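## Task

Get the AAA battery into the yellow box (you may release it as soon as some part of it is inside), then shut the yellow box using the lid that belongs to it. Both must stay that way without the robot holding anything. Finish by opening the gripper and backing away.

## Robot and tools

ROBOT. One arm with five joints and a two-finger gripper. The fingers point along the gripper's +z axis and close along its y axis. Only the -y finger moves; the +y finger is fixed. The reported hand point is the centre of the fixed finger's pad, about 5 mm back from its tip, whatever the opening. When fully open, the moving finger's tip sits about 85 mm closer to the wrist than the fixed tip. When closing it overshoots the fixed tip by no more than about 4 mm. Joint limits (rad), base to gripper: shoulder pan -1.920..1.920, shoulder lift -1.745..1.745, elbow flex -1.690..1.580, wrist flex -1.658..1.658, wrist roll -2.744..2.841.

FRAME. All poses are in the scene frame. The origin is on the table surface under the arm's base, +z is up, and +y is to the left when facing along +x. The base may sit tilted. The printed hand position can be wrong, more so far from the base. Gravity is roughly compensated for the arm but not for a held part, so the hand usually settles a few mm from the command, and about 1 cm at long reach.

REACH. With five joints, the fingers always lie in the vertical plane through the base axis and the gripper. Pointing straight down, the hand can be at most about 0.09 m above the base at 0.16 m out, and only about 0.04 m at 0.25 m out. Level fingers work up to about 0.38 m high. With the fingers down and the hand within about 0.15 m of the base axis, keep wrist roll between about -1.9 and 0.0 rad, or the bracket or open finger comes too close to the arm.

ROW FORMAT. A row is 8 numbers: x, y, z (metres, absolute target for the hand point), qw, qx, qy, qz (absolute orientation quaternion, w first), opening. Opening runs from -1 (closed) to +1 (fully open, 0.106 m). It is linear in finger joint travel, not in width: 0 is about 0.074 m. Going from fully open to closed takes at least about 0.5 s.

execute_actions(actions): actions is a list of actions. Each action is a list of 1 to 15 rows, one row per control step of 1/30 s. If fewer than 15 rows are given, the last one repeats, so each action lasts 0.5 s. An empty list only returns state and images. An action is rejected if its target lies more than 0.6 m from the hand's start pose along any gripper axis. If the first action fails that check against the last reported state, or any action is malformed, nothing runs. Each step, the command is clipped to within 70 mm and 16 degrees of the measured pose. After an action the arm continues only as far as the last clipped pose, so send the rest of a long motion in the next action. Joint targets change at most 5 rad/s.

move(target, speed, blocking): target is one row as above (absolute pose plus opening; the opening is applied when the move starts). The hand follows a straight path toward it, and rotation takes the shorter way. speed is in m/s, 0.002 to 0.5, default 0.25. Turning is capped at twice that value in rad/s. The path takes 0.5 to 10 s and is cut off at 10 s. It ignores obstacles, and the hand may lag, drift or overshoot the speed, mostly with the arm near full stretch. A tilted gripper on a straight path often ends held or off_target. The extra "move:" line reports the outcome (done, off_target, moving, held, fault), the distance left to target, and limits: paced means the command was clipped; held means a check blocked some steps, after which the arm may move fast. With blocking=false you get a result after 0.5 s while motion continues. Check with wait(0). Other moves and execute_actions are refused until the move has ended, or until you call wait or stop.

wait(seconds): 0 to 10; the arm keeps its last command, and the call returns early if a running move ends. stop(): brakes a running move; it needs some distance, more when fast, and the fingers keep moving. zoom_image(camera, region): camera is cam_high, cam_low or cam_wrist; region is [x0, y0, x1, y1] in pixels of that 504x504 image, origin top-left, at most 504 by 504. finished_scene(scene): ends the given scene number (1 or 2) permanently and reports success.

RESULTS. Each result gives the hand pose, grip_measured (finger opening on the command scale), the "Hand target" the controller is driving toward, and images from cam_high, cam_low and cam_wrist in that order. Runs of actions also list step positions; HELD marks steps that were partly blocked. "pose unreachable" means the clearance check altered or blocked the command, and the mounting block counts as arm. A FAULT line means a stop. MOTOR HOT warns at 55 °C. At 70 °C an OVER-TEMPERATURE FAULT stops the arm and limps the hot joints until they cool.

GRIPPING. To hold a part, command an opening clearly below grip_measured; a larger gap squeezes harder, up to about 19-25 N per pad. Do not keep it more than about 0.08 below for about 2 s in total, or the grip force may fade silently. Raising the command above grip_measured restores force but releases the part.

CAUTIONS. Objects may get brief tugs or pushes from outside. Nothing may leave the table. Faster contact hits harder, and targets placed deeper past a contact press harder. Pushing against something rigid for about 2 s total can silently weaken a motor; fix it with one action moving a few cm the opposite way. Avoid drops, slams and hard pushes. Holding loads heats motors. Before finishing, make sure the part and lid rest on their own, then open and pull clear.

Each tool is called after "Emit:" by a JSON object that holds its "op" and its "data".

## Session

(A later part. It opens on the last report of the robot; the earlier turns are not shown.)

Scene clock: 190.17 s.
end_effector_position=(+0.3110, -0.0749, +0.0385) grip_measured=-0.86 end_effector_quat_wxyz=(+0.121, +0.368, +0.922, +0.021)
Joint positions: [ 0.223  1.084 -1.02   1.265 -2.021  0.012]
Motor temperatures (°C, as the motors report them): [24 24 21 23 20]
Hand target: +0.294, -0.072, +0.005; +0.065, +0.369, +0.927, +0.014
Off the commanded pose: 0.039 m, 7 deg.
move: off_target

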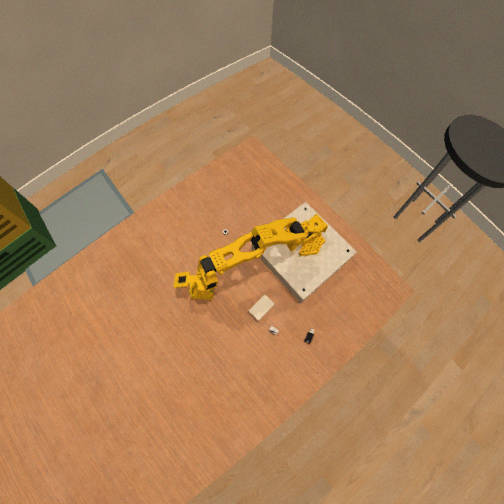

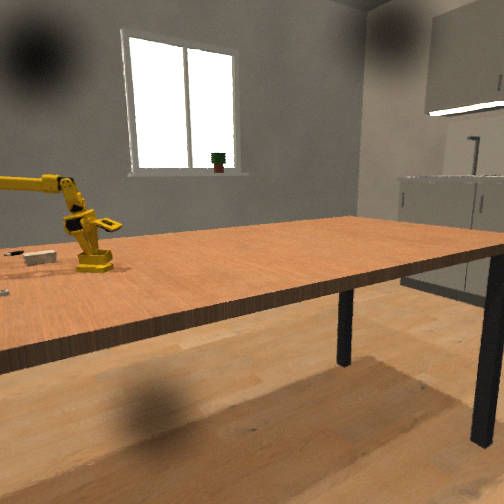

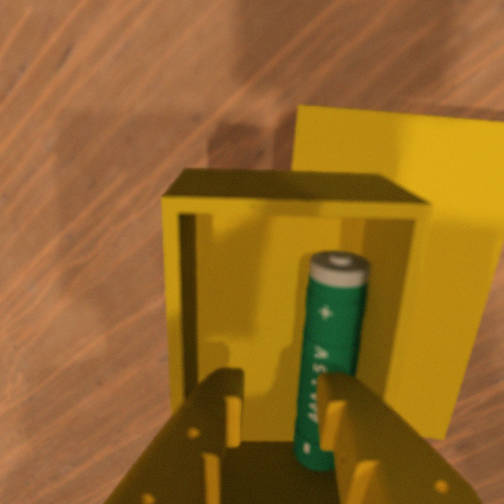

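Emit:
{"op": "move", "data": {"target": [0.29,-0.071,0.065,0.065,0.369,0.927,0.013,0.1], "speed": 0.05}}

Emit:
{"op": "move", "data": {"target": [0.218,-0.046,0.06,0,0.367,0.93,0,0.1], "speed": 0.08}}

Emit:
{"op": "move", "data": {"target": [0.216,-0.046,0.016,0,0.367,0.93,0,0.1], "speed": 0.03}}

Emit:
{"op": "move", "data": {"target": [0.216,-0.046,0.016,0,0.367,0.93,0,-0.97]}}

Scene clock: 202.40 s.
end_effector_position=(+0.2887, -0.0693, +0.0592) grip_measured=-0.86 end_effector_quat_wxyz=(+0.059, +0.370, +0.927, +0.014)
Joint positions: [ 0.223  1.006 -1.061  1.511 -2.021  0.013]
Motor temperatures (°C, as the motors report them): [24 24 21 23 20]
Hand target: +0.290, -0.070, +0.064; +0.065, +0.369, +0.927, +0.014
Off the commanded pose: 0.006 m, 1 deg.
move: done

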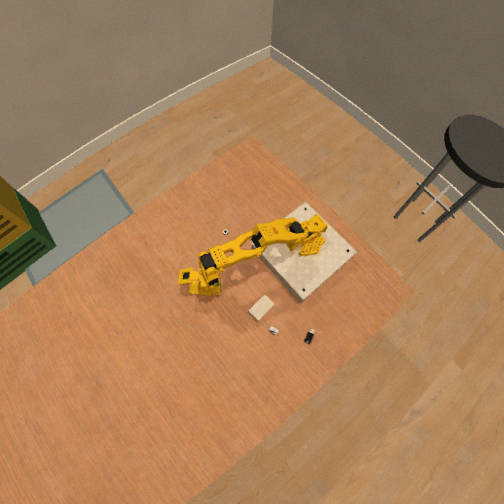

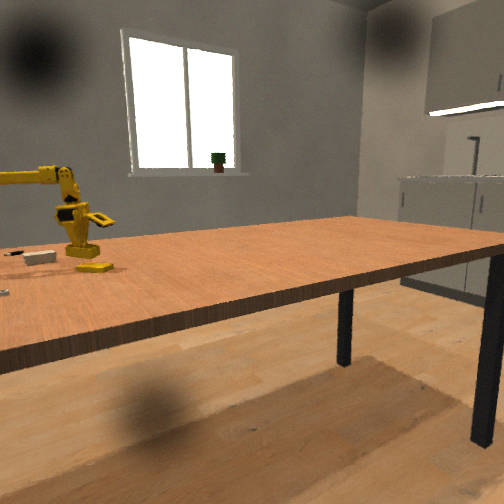

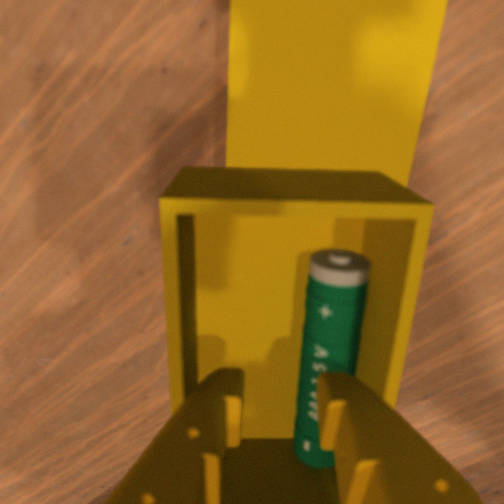

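Scene clock: 203.77 s.
end_effector_position=(+0.2182, -0.0461, +0.0576) grip_measured=-0.86 end_effector_quat_wxyz=(-0.006, +0.367, +0.930, +0.006)
Joint positions: [ 0.203  0.348  0.045  1.193 -2.035  0.013]
Motor temperatures (°C, as the motors report them): [24 24 21 23 20]
Hand target: +0.219, -0.044, +0.058; -0.001, +0.367, +0.930, +0.006
Off the commanded pose: 0.002 m, 1 deg.
move: done

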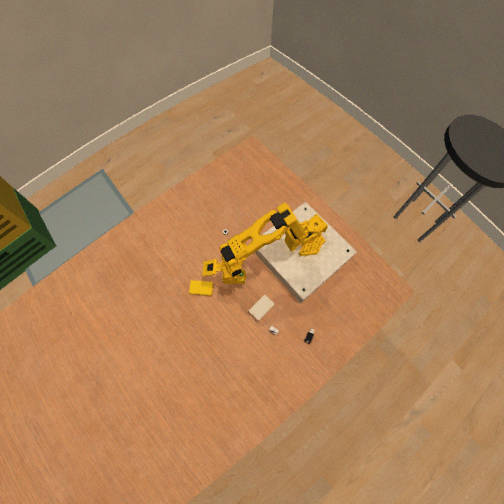

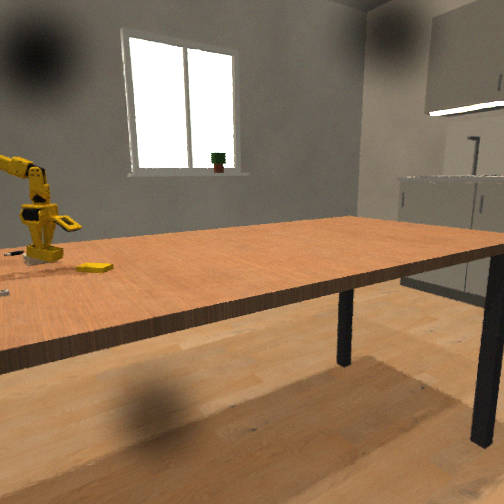

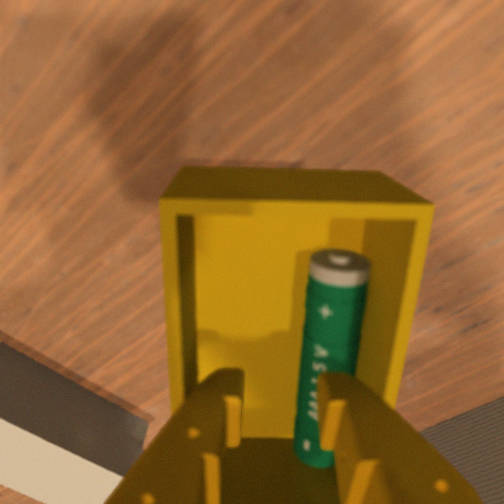

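Scene clock: 205.40 s.
end_effector_position=(+0.2225, -0.0468, +0.0285) grip_measured=-0.79 end_effector_quat_wxyz=(+0.015, +0.367, +0.930, +0.009)
Joint positions: [ 0.203  0.439  0.145  0.96  -2.035  0.018]
Motor temperatures (°C, as the motors report them): [24 24 21 23 20]
Hand target: +0.216, -0.046, +0.017; -0.002, +0.367, +0.930, +0.006
Off the commanded pose: 0.014 m, 2 deg.
move: off_target

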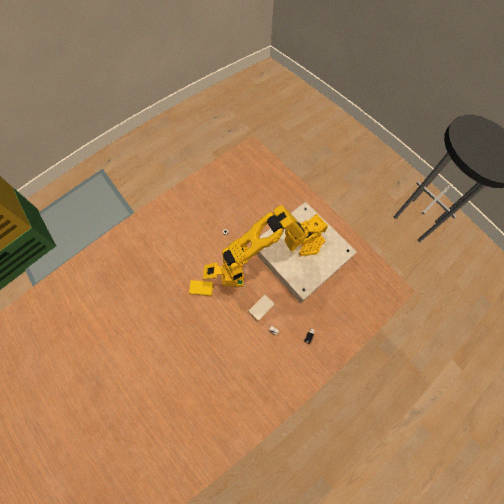

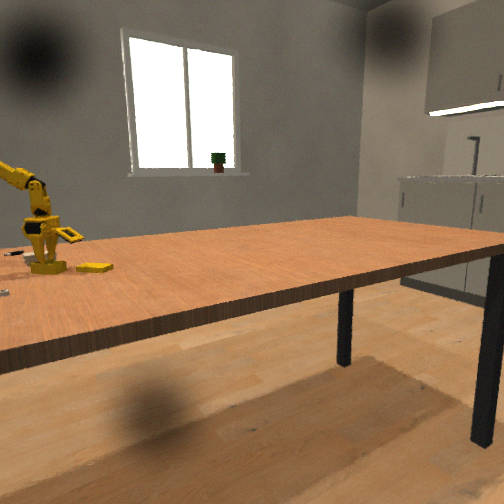

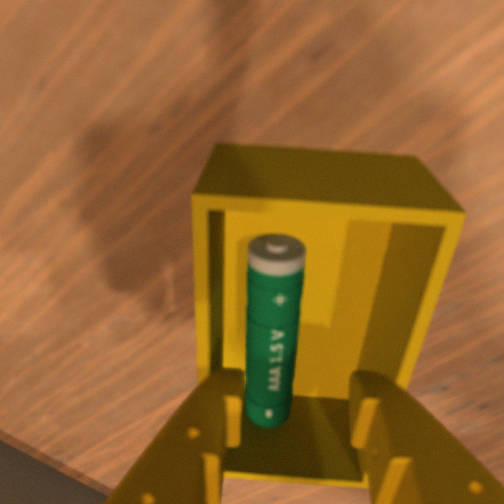

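Scene clock: 206.10 s.
end_effector_position=(+0.2217, -0.0465, +0.0226) grip_measured=-0.96 end_effector_quat_wxyz=(+0.013, +0.367, +0.930, +0.008)
Joint positions: [ 0.203  0.465  0.152  0.931 -2.035  0.005]
Motor temperatures (°C, as the motors report them): [24 24 21 23 20]
Hand target: +0.217, -0.046, +0.016; +0.000, +0.367, +0.930, +0.007
Off the commanded pose: 0.009 m, 2 deg.
move: done

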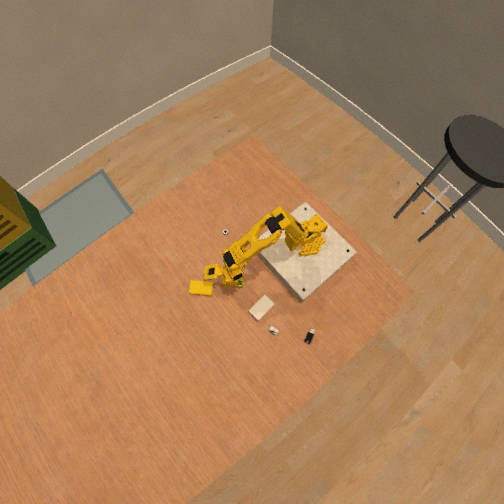

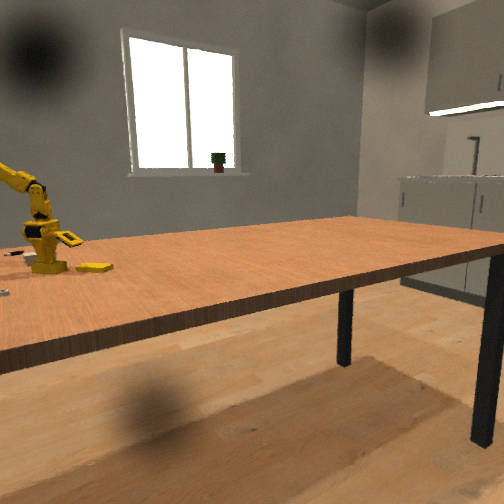

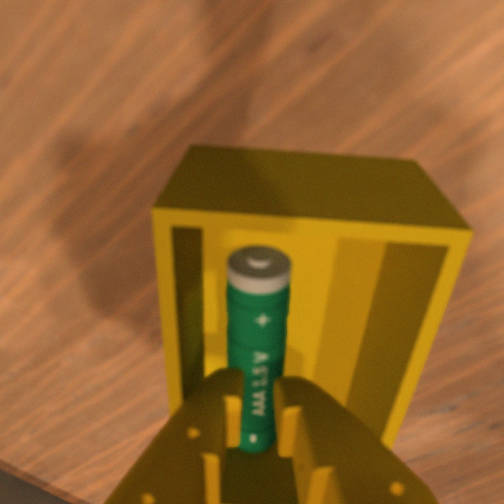

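Emit:
{"op": "move", "data": {"target": [0.22,-0.046,0.075,0,0.367,0.93,0,-0.96], "speed": 0.06}}

Emit:
{"op": "move", "data": {"target": [0.292,-0.072,0.06,0.065,0.369,0.927,0.013,0.1], "speed": 0.15}}

Scene clock: 214.77 s.
end_effector_position=(+0.2175, -0.0461, +0.0711) grip_measured=-0.96 end_effector_quat_wxyz=(-0.007, +0.367, +0.930, +0.006)
Joint positions: [ 0.203  0.308 -0.001  1.28  -2.035  0.005]
Motor temperatures (°C, as the motors report them): [24 25 21 23 20]
Hand target: +0.219, -0.046, +0.075; -0.002, +0.367, +0.930, +0.006
Off the commanded pose: 0.005 m, 1 deg.
move: done

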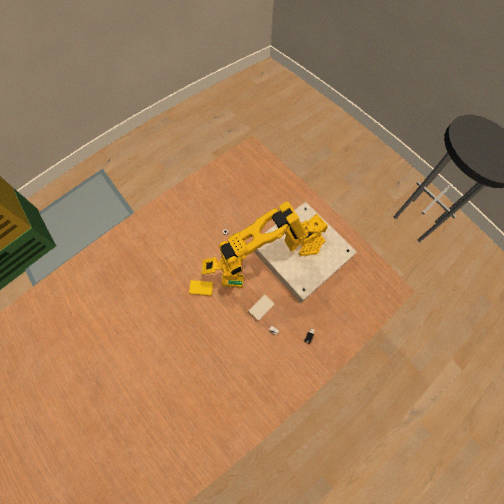

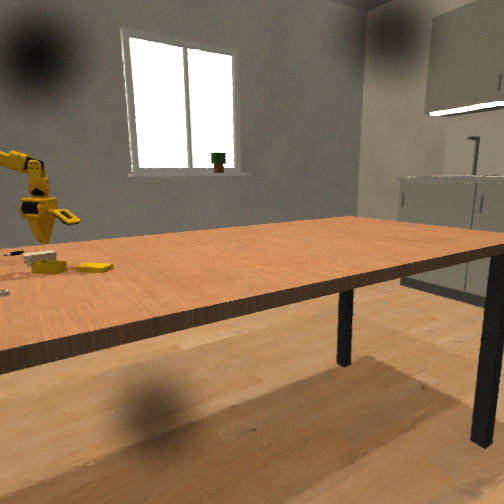

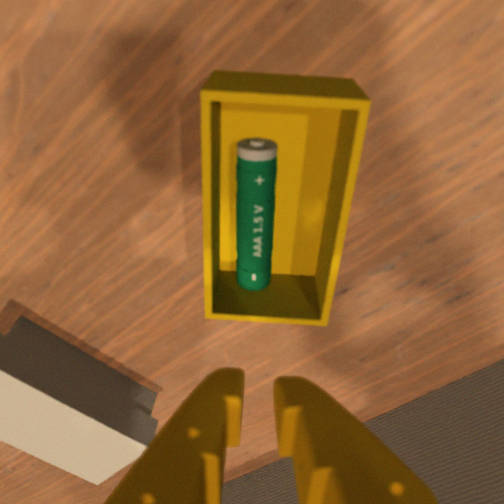

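Scene clock: 216.07 s.
end_effector_position=(+0.2950, -0.0720, +0.0671) grip_measured=+0.09 end_effector_quat_wxyz=(+0.082, +0.368, +0.926, +0.016)
Joint positions: [ 0.226  1.009 -1.116  1.515 -2.017  0.079]
Motor temperatures (°C, as the motors report them): [24 25 21 23 20]
Hand target: +0.291, -0.074, +0.062; +0.069, +0.368, +0.927, +0.014
Off the commanded pose: 0.008 m, 2 deg.
move: done

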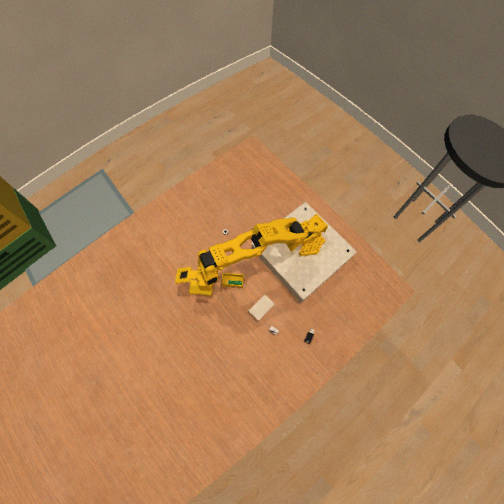

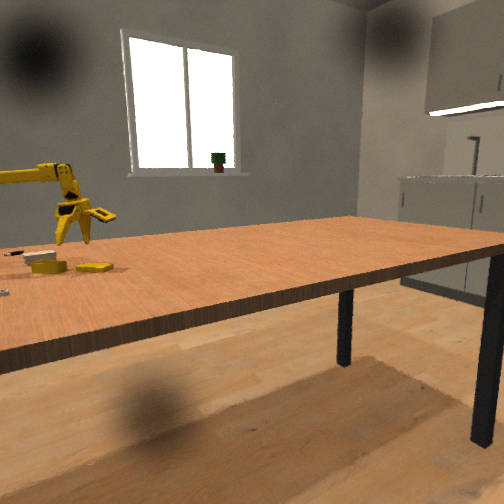

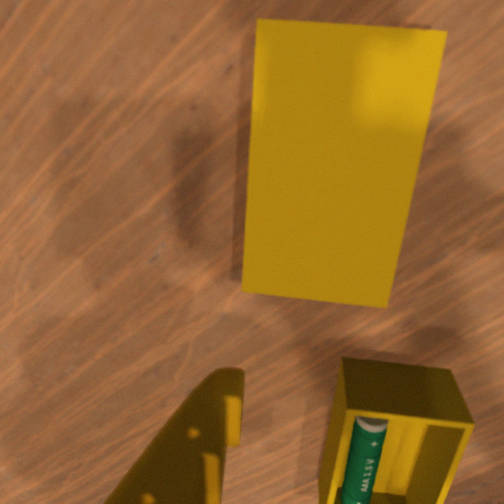

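Emit:
{"op": "move", "data": {"target": [0.302,-0.078,0.04,0.08,0.369,0.926,0.015,0.1], "speed": 0.05}}

Emit:
{"op": "move", "data": {"target": [0.303,-0.078,0.003,0.08,0.369,0.926,0.015,0.1], "speed": 0.04}}

Emit:
{"op": "zoom_image", "data": {"camera": "cam_low", "region": [20, 200, 130, 300]}}

Scene clock: 225.40 s.
end_effector_position=(+0.3032, -0.0759, +0.0456) grip_measured=+0.09 end_effector_quat_wxyz=(+0.095, +0.369, +0.924, +0.017)
Joint positions: [ 0.232  1.167 -1.241  1.457 -2.014  0.079]
Motor temperatures (°C, as the motors report them): [24 25 21 23 20]
Hand target: +0.302, -0.079, +0.041; +0.092, +0.370, +0.924, +0.016
Off the commanded pose: 0.006 m, 2 deg.
elbow stopped short: the move would have taken joint 3 (elbow) straighter than the controller allows; a more bent joint 3 avoids this.
move: done

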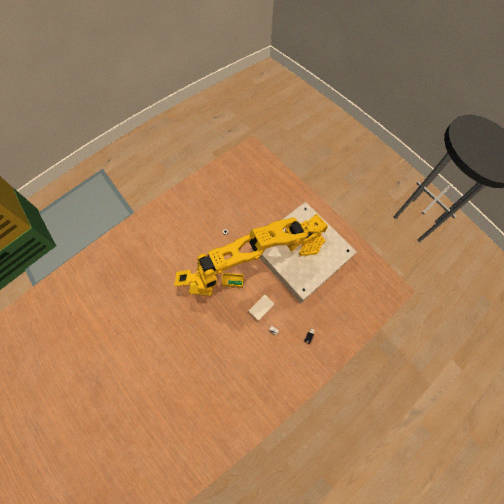

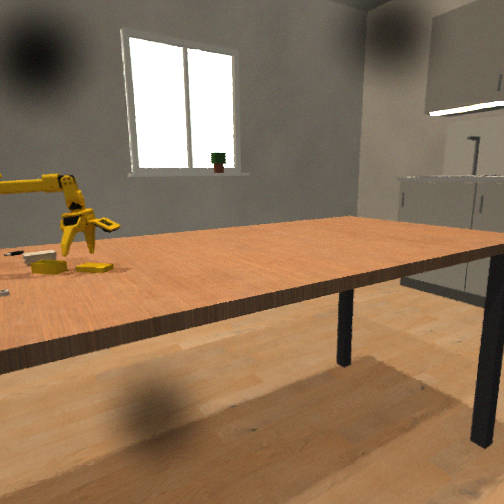

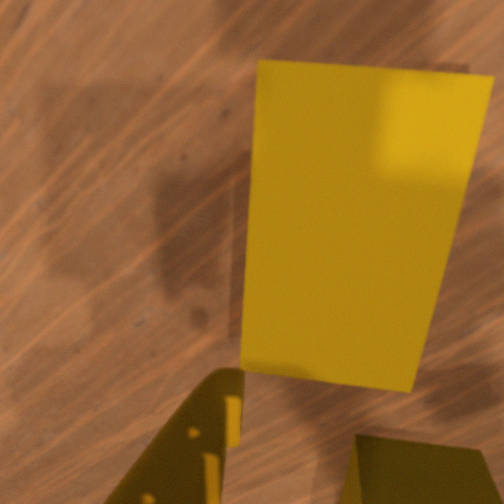

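Scene clock: 226.77 s.
end_effector_position=(+0.3126, -0.0782, +0.0223) grip_measured=+0.09 end_effector_quat_wxyz=(+0.118, +0.369, +0.922, +0.020)
Joint positions: [ 0.232  1.282 -1.268  1.322 -2.014  0.079]
Motor temperatures (°C, as the motors report them): [24 25 21 23 20]
Hand target: +0.303, -0.078, +0.004; +0.088, +0.369, +0.925, +0.016
Off the commanded pose: 0.022 m, 4 deg.
move: off_target

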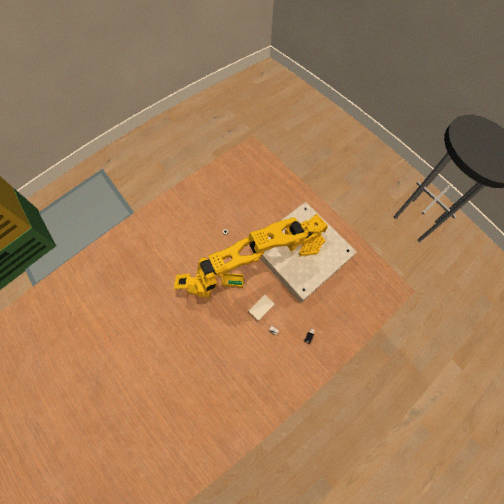

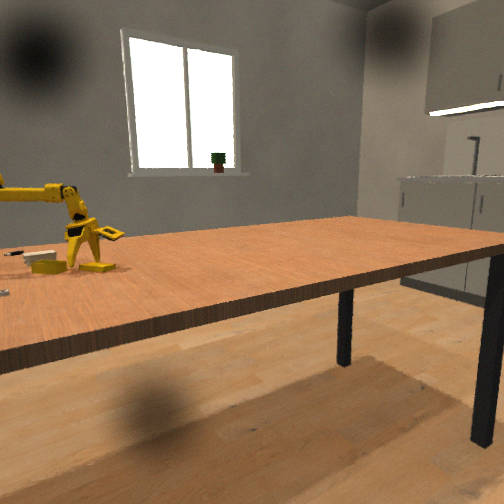

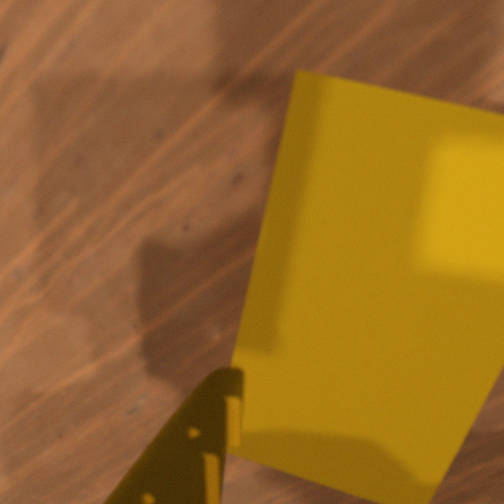

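Region (20, 200, 130, 300) of cam_low's 504x504 image, scaled by 4.582, with more detail than that image has; it fills the top 458 rows of this view, and the rest is white.

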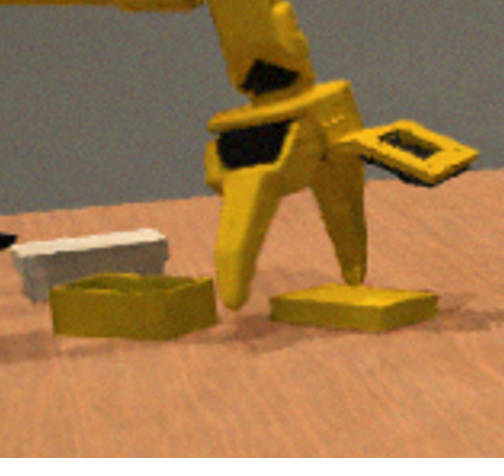

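Emit:
{"op": "move", "data": {"target": [0.305,-0.075,0.045,0.1,0.4,0.91,0.017,0.1], "speed": 0.05}}

Emit:
{"op": "move", "data": {"target": [0.325,-0.082,0.04,0.15,0.43,0.89,0.03,0.1], "speed": 0.05}}

Emit:
{"op": "move", "data": {"target": [0.322,-0.082,0.018,0.15,0.43,0.89,0.03,0.1], "speed": 0.03}}

Scene clock: 235.50 s.
end_effector_position=(+0.3071, -0.0772, +0.0443) grip_measured=+0.09 end_effector_quat_wxyz=(+0.105, +0.398, +0.911, +0.022)
Joint positions: [ 0.232  1.187 -1.262  1.437 -2.077  0.079]
Motor temperatures (°C, as the motors report them): [24 25 21 23 20]
Hand target: +0.305, -0.075, +0.045; +0.096, +0.400, +0.911, +0.021
Off the commanded pose: 0.003 m, 1 deg.
move: done

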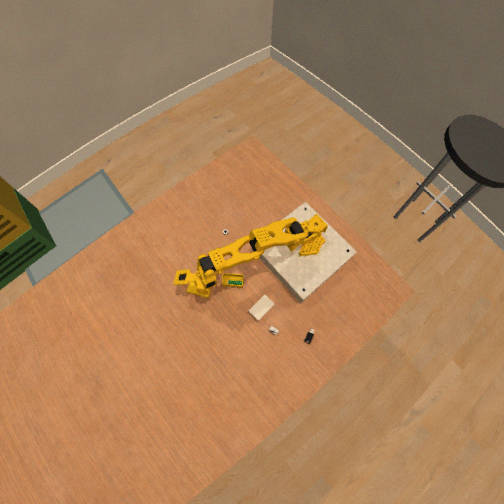

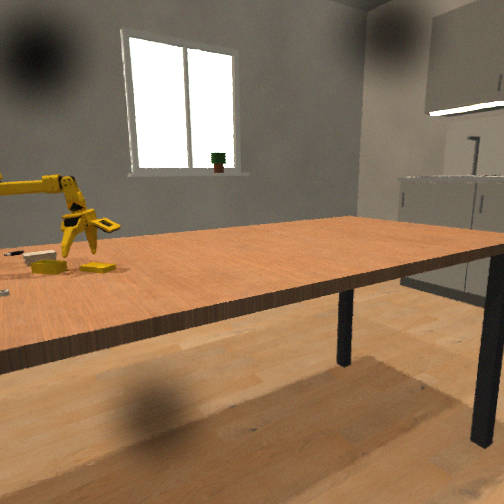

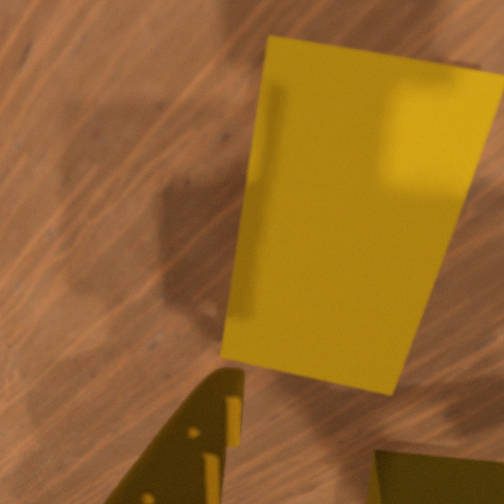

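Scene clock: 236.93 s.
end_effector_position=(+0.3268, -0.0830, +0.0492) grip_measured=+0.09 end_effector_quat_wxyz=(+0.167, +0.424, +0.889, +0.036)
Joint positions: [ 0.232  1.193 -1.262  1.3   -2.143  0.079]
Motor temperatures (°C, as the motors report them): [24 25 21 23 20]
Hand target: +0.324, -0.082, +0.040; +0.156, +0.429, +0.889, +0.035
Off the commanded pose: 0.009 m, 2 deg.
elbow stopped short: the move would have taken joint 3 (elbow) straighter than the controller allows; a more bent joint 3 avoids this.
move: done

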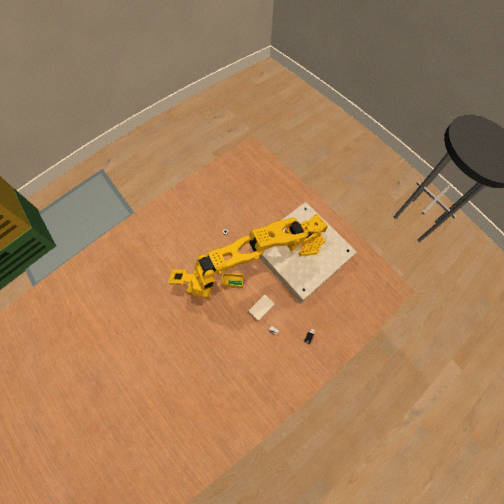

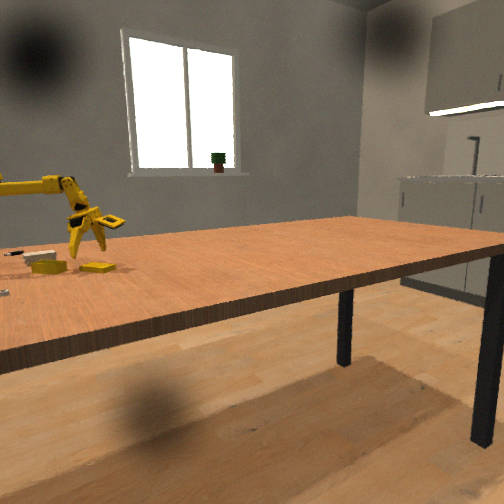

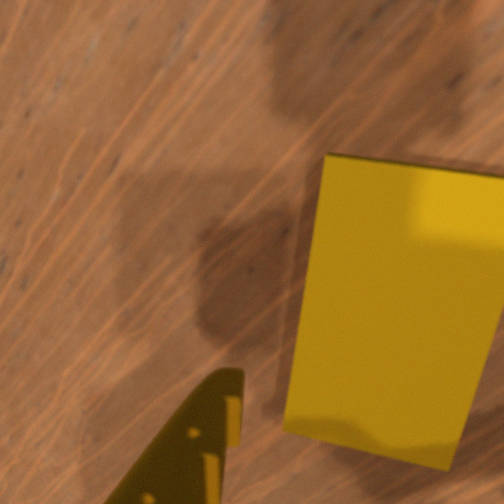

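Scene clock: 238.27 s.
end_effector_position=(+0.3268, -0.0827, +0.0278) grip_measured=+0.09 end_effector_quat_wxyz=(+0.162, +0.425, +0.890, +0.035)
Joint positions: [ 0.232  1.241 -1.196  1.198 -2.143  0.079]
Motor temperatures (°C, as the motors report them): [24 25 21 23 20]
Hand target: +0.323, -0.082, +0.018; +0.148, +0.429, +0.890, +0.033
Off the commanded pose: 0.011 m, 2 deg.
move: off_target

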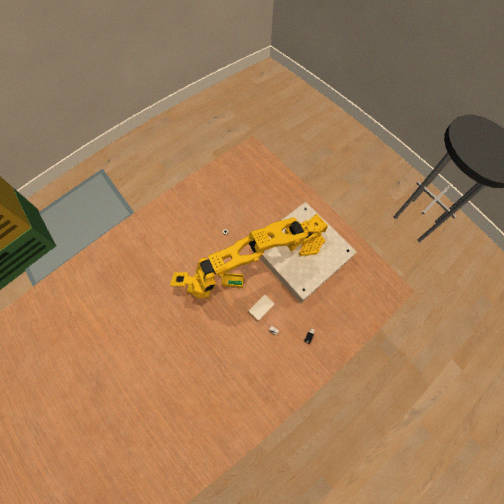

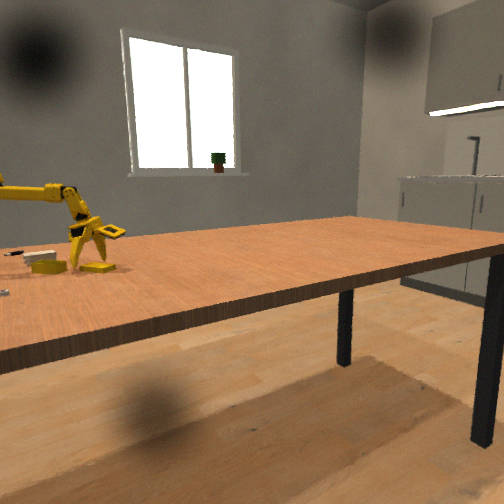

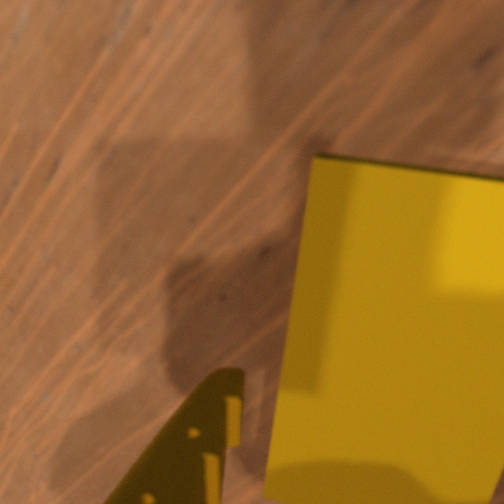

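Emit:
{"op": "move", "data": {"target": [0.322,-0.094,0.012,0.15,0.45,0.88,0.03,0.1], "speed": 0.02}}

Emit:
{"op": "move", "data": {"target": [0.321,-0.094,-0.003,0.15,0.45,0.88,0.03,0.1], "speed": 0.02}}

Emit:
{"op": "zoom_image", "data": {"camera": "cam_low", "region": [20, 200, 130, 300]}}

Scene clock: 245.87 s.
end_effector_position=(+0.3236, -0.0908, +0.0178) grip_measured=+0.09 end_effector_quat_wxyz=(+0.158, +0.440, +0.883, +0.033)
Joint positions: [ 0.258  1.301 -1.237  1.188 -2.15   0.079]
Motor temperatures (°C, as the motors report them): [24 25 21 23 20]
Hand target: +0.322, -0.094, +0.012; +0.155, +0.448, +0.880, +0.033
Off the commanded pose: 0.007 m, 2 deg.
move: done

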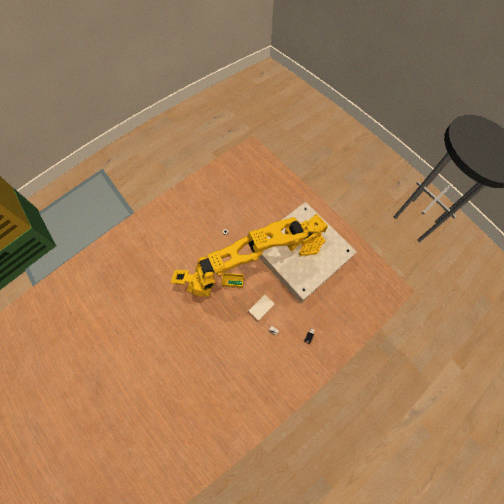

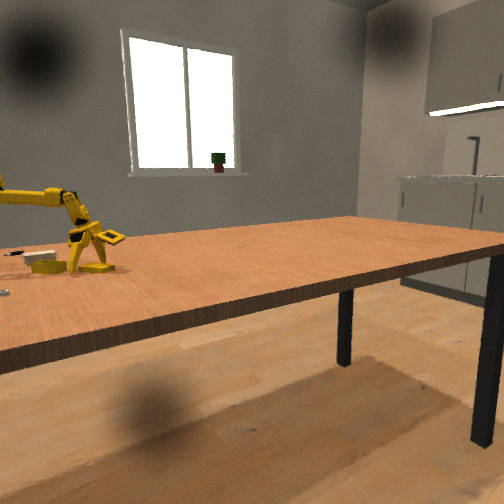

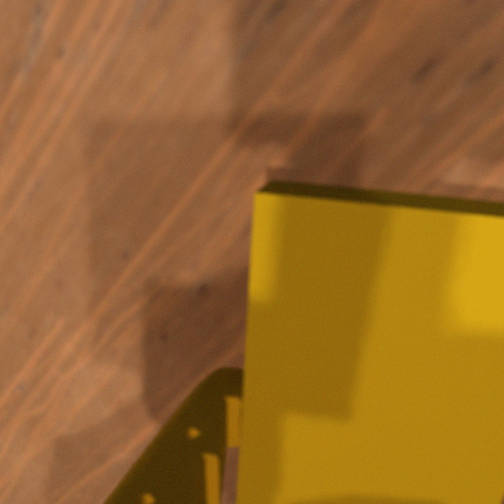

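Scene clock: 247.17 s.
end_effector_position=(+0.3285, -0.0927, +0.0125) grip_measured=+0.09 end_effector_quat_wxyz=(+0.175, +0.439, +0.880, +0.036)
Joint positions: [ 0.26   1.339 -1.254  1.132 -2.15   0.079]
Motor temperatures (°C, as the motors report them): [24 25 21 23 20]
Hand target: +0.321, -0.094, -0.002; +0.153, +0.450, +0.879, +0.032
Off the commanded pose: 0.017 m, 3 deg.
move: off_target

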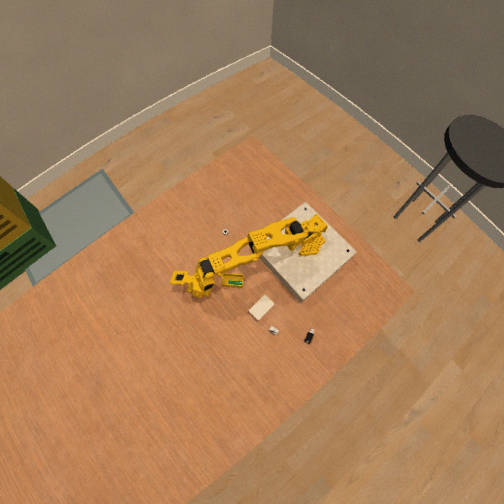

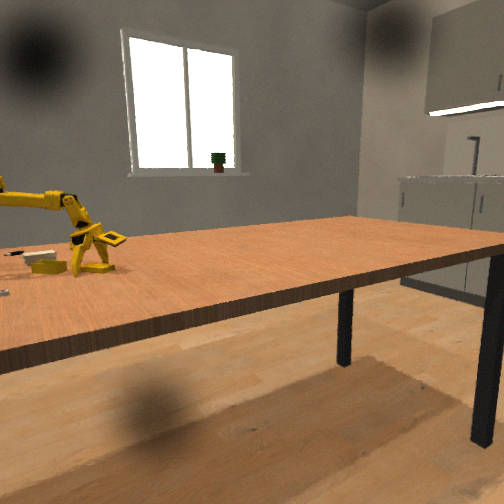

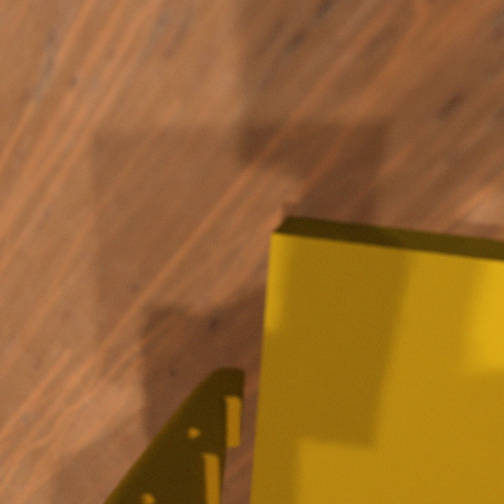

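Region (20, 200, 130, 300) of cam_low's 504x504 image, scaled by 4.582, with more detail than that image has; it fills the top 458 rows of this view, and the rest is white.

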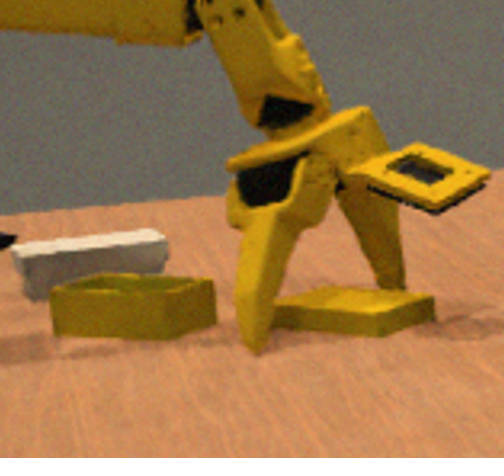

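Emit:
{"op": "move", "data": {"target": [0.321,-0.094,-0.003,0.15,0.45,0.88,0.03,-0.62]}}

Emit:
{"op": "move", "data": {"target": [0.315,-0.092,0.045,0.15,0.45,0.88,0.03,-0.62], "speed": 0.05}}

Emit:
{"op": "move", "data": {"target": [0.24,-0.125,0.045,0,0.4,0.916,0,-0.62], "speed": 0.08}}

Emit:
{"op": "move", "data": {"target": [0.238,-0.125,0.012,0,0.4,0.916,0,-0.62], "speed": 0.03}}

Emit:
{"op": "zoom_image", "data": {"camera": "cam_low", "region": [20, 200, 130, 300]}}

Scene clock: 263.57 s.
end_effector_position=(+0.3335, -0.0972, +0.0226) grip_measured=-0.59 end_effector_quat_wxyz=(+0.194, +0.441, +0.875, +0.038)
Joint positions: [ 0.267  1.315 -1.265  1.127 -2.15   0.033]
Motor temperatures (°C, as the motors report them): [24 25 21 23 20]
Hand target: +0.320, -0.093, -0.002; +0.150, +0.450, +0.880, +0.032
Off the commanded pose: 0.029 m, 5 deg.
elbow stopped short: the move would have taken joint 3 (elbow) straighter than the controller allows; a more bent joint 3 avoids this.
move: off_target

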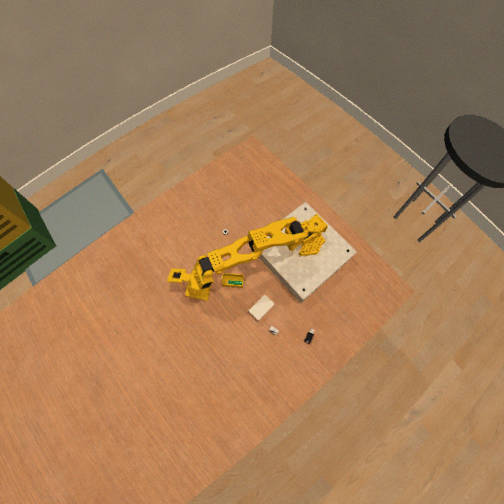

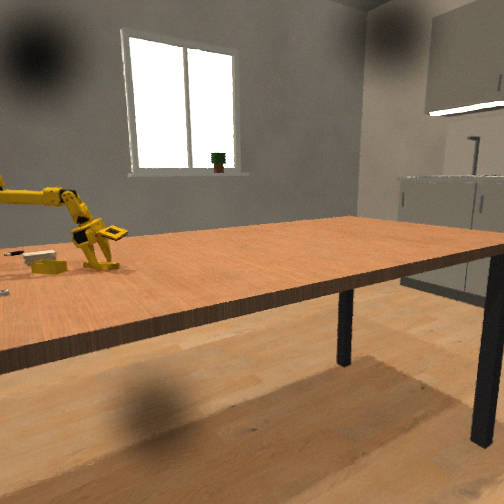

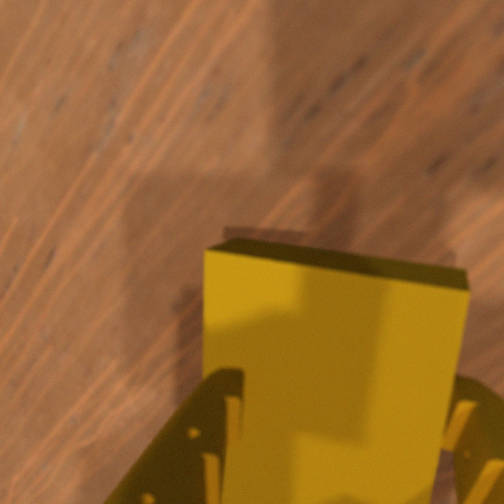

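Scene clock: 264.97 s.
end_effector_position=(+0.3129, -0.0910, +0.0416) grip_measured=-0.61 end_effector_quat_wxyz=(+0.134, +0.447, +0.884, +0.029)
Joint positions: [ 0.267  1.111 -1.081  1.271 -2.153  0.031]
Motor temperatures (°C, as the motors report them): [24 25 21 23 20]
Hand target: +0.315, -0.091, +0.044; +0.142, +0.450, +0.881, +0.031
Off the commanded pose: 0.004 m, 2 deg.
move: done

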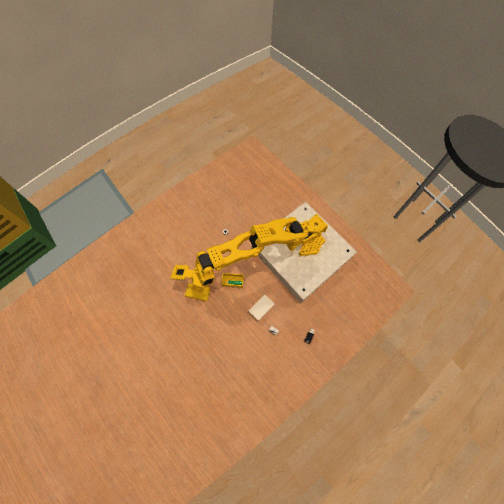

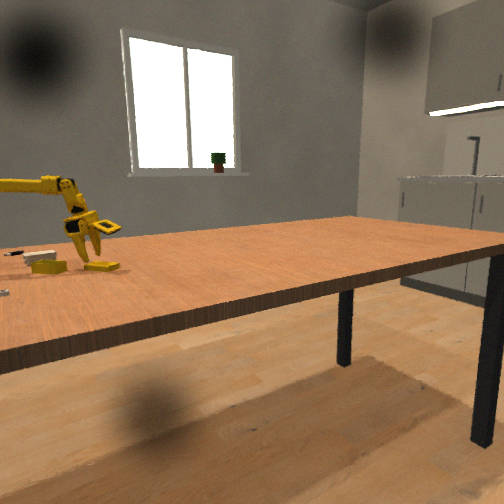

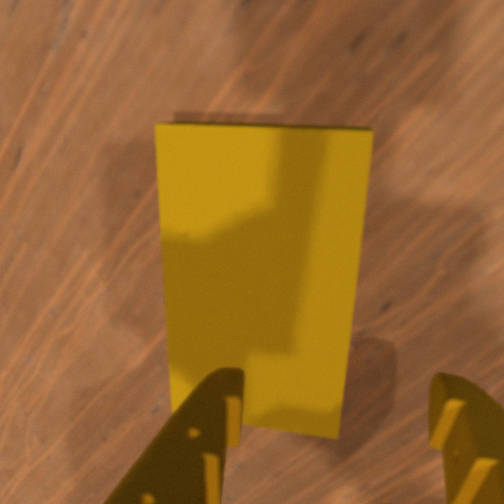

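Scene clock: 267.13 s.
end_effector_position=(+0.2433, -0.1237, +0.0430) grip_measured=-0.61 end_effector_quat_wxyz=(+0.008, +0.400, +0.917, +0.006)
Joint positions: [ 0.462  0.865 -0.705  1.397 -1.847  0.031]
Motor temperatures (°C, as the motors report them): [24 25 21 23 20]
Hand target: +0.239, -0.124, +0.044; +0.000, +0.400, +0.917, +0.007
Off the commanded pose: 0.004 m, 1 deg.
move: done

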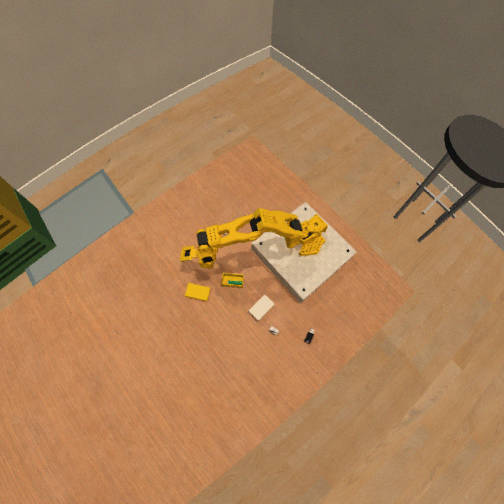

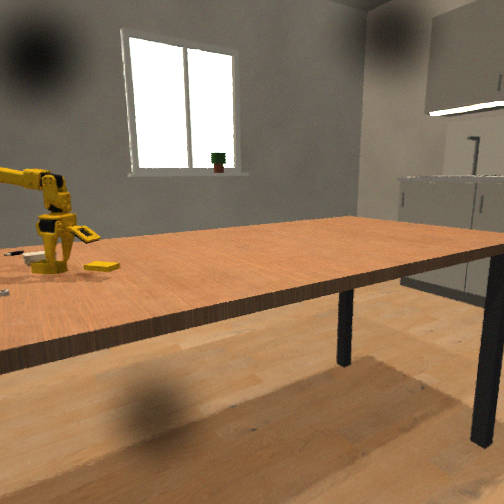

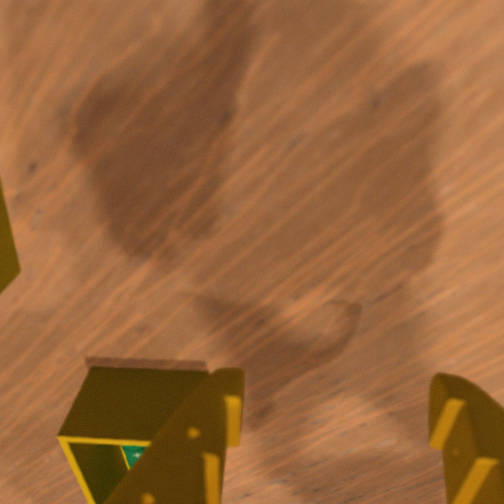

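Scene clock: 268.47 s.
end_effector_position=(+0.2438, -0.1250, +0.0199) grip_measured=-0.61 end_effector_quat_wxyz=(+0.014, +0.400, +0.917, +0.006)
Joint positions: [ 0.467  0.919 -0.627  1.254 -1.842  0.031]
Motor temperatures (°C, as the motors report them): [24 25 21 23 20]
Hand target: +0.238, -0.125, +0.012; -0.000, +0.400, +0.917, +0.007
Off the commanded pose: 0.010 m, 2 deg.
move: done

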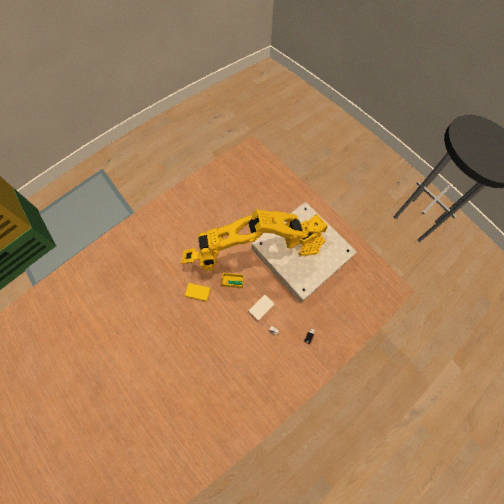

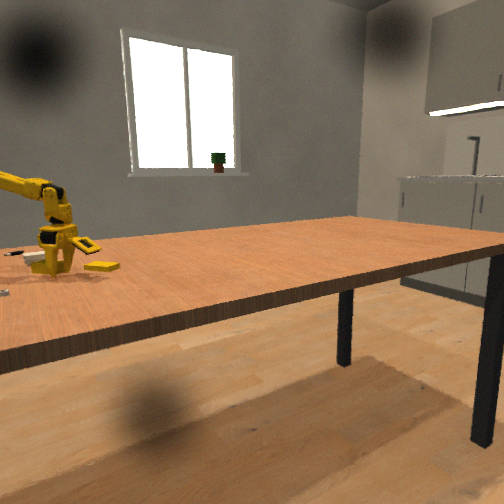

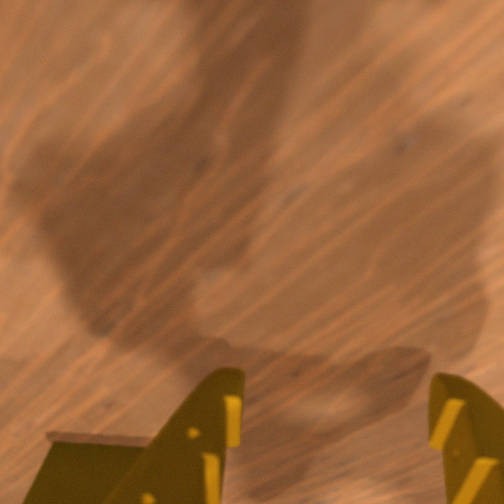

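Region (20, 200, 130, 300) of cam_low's 504x504 image, scaled by 4.582, with more detail than that image has; it fills the top 458 rows of this view, and the rest is white.

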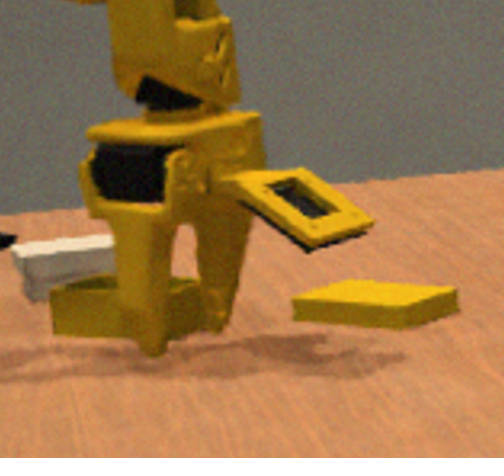

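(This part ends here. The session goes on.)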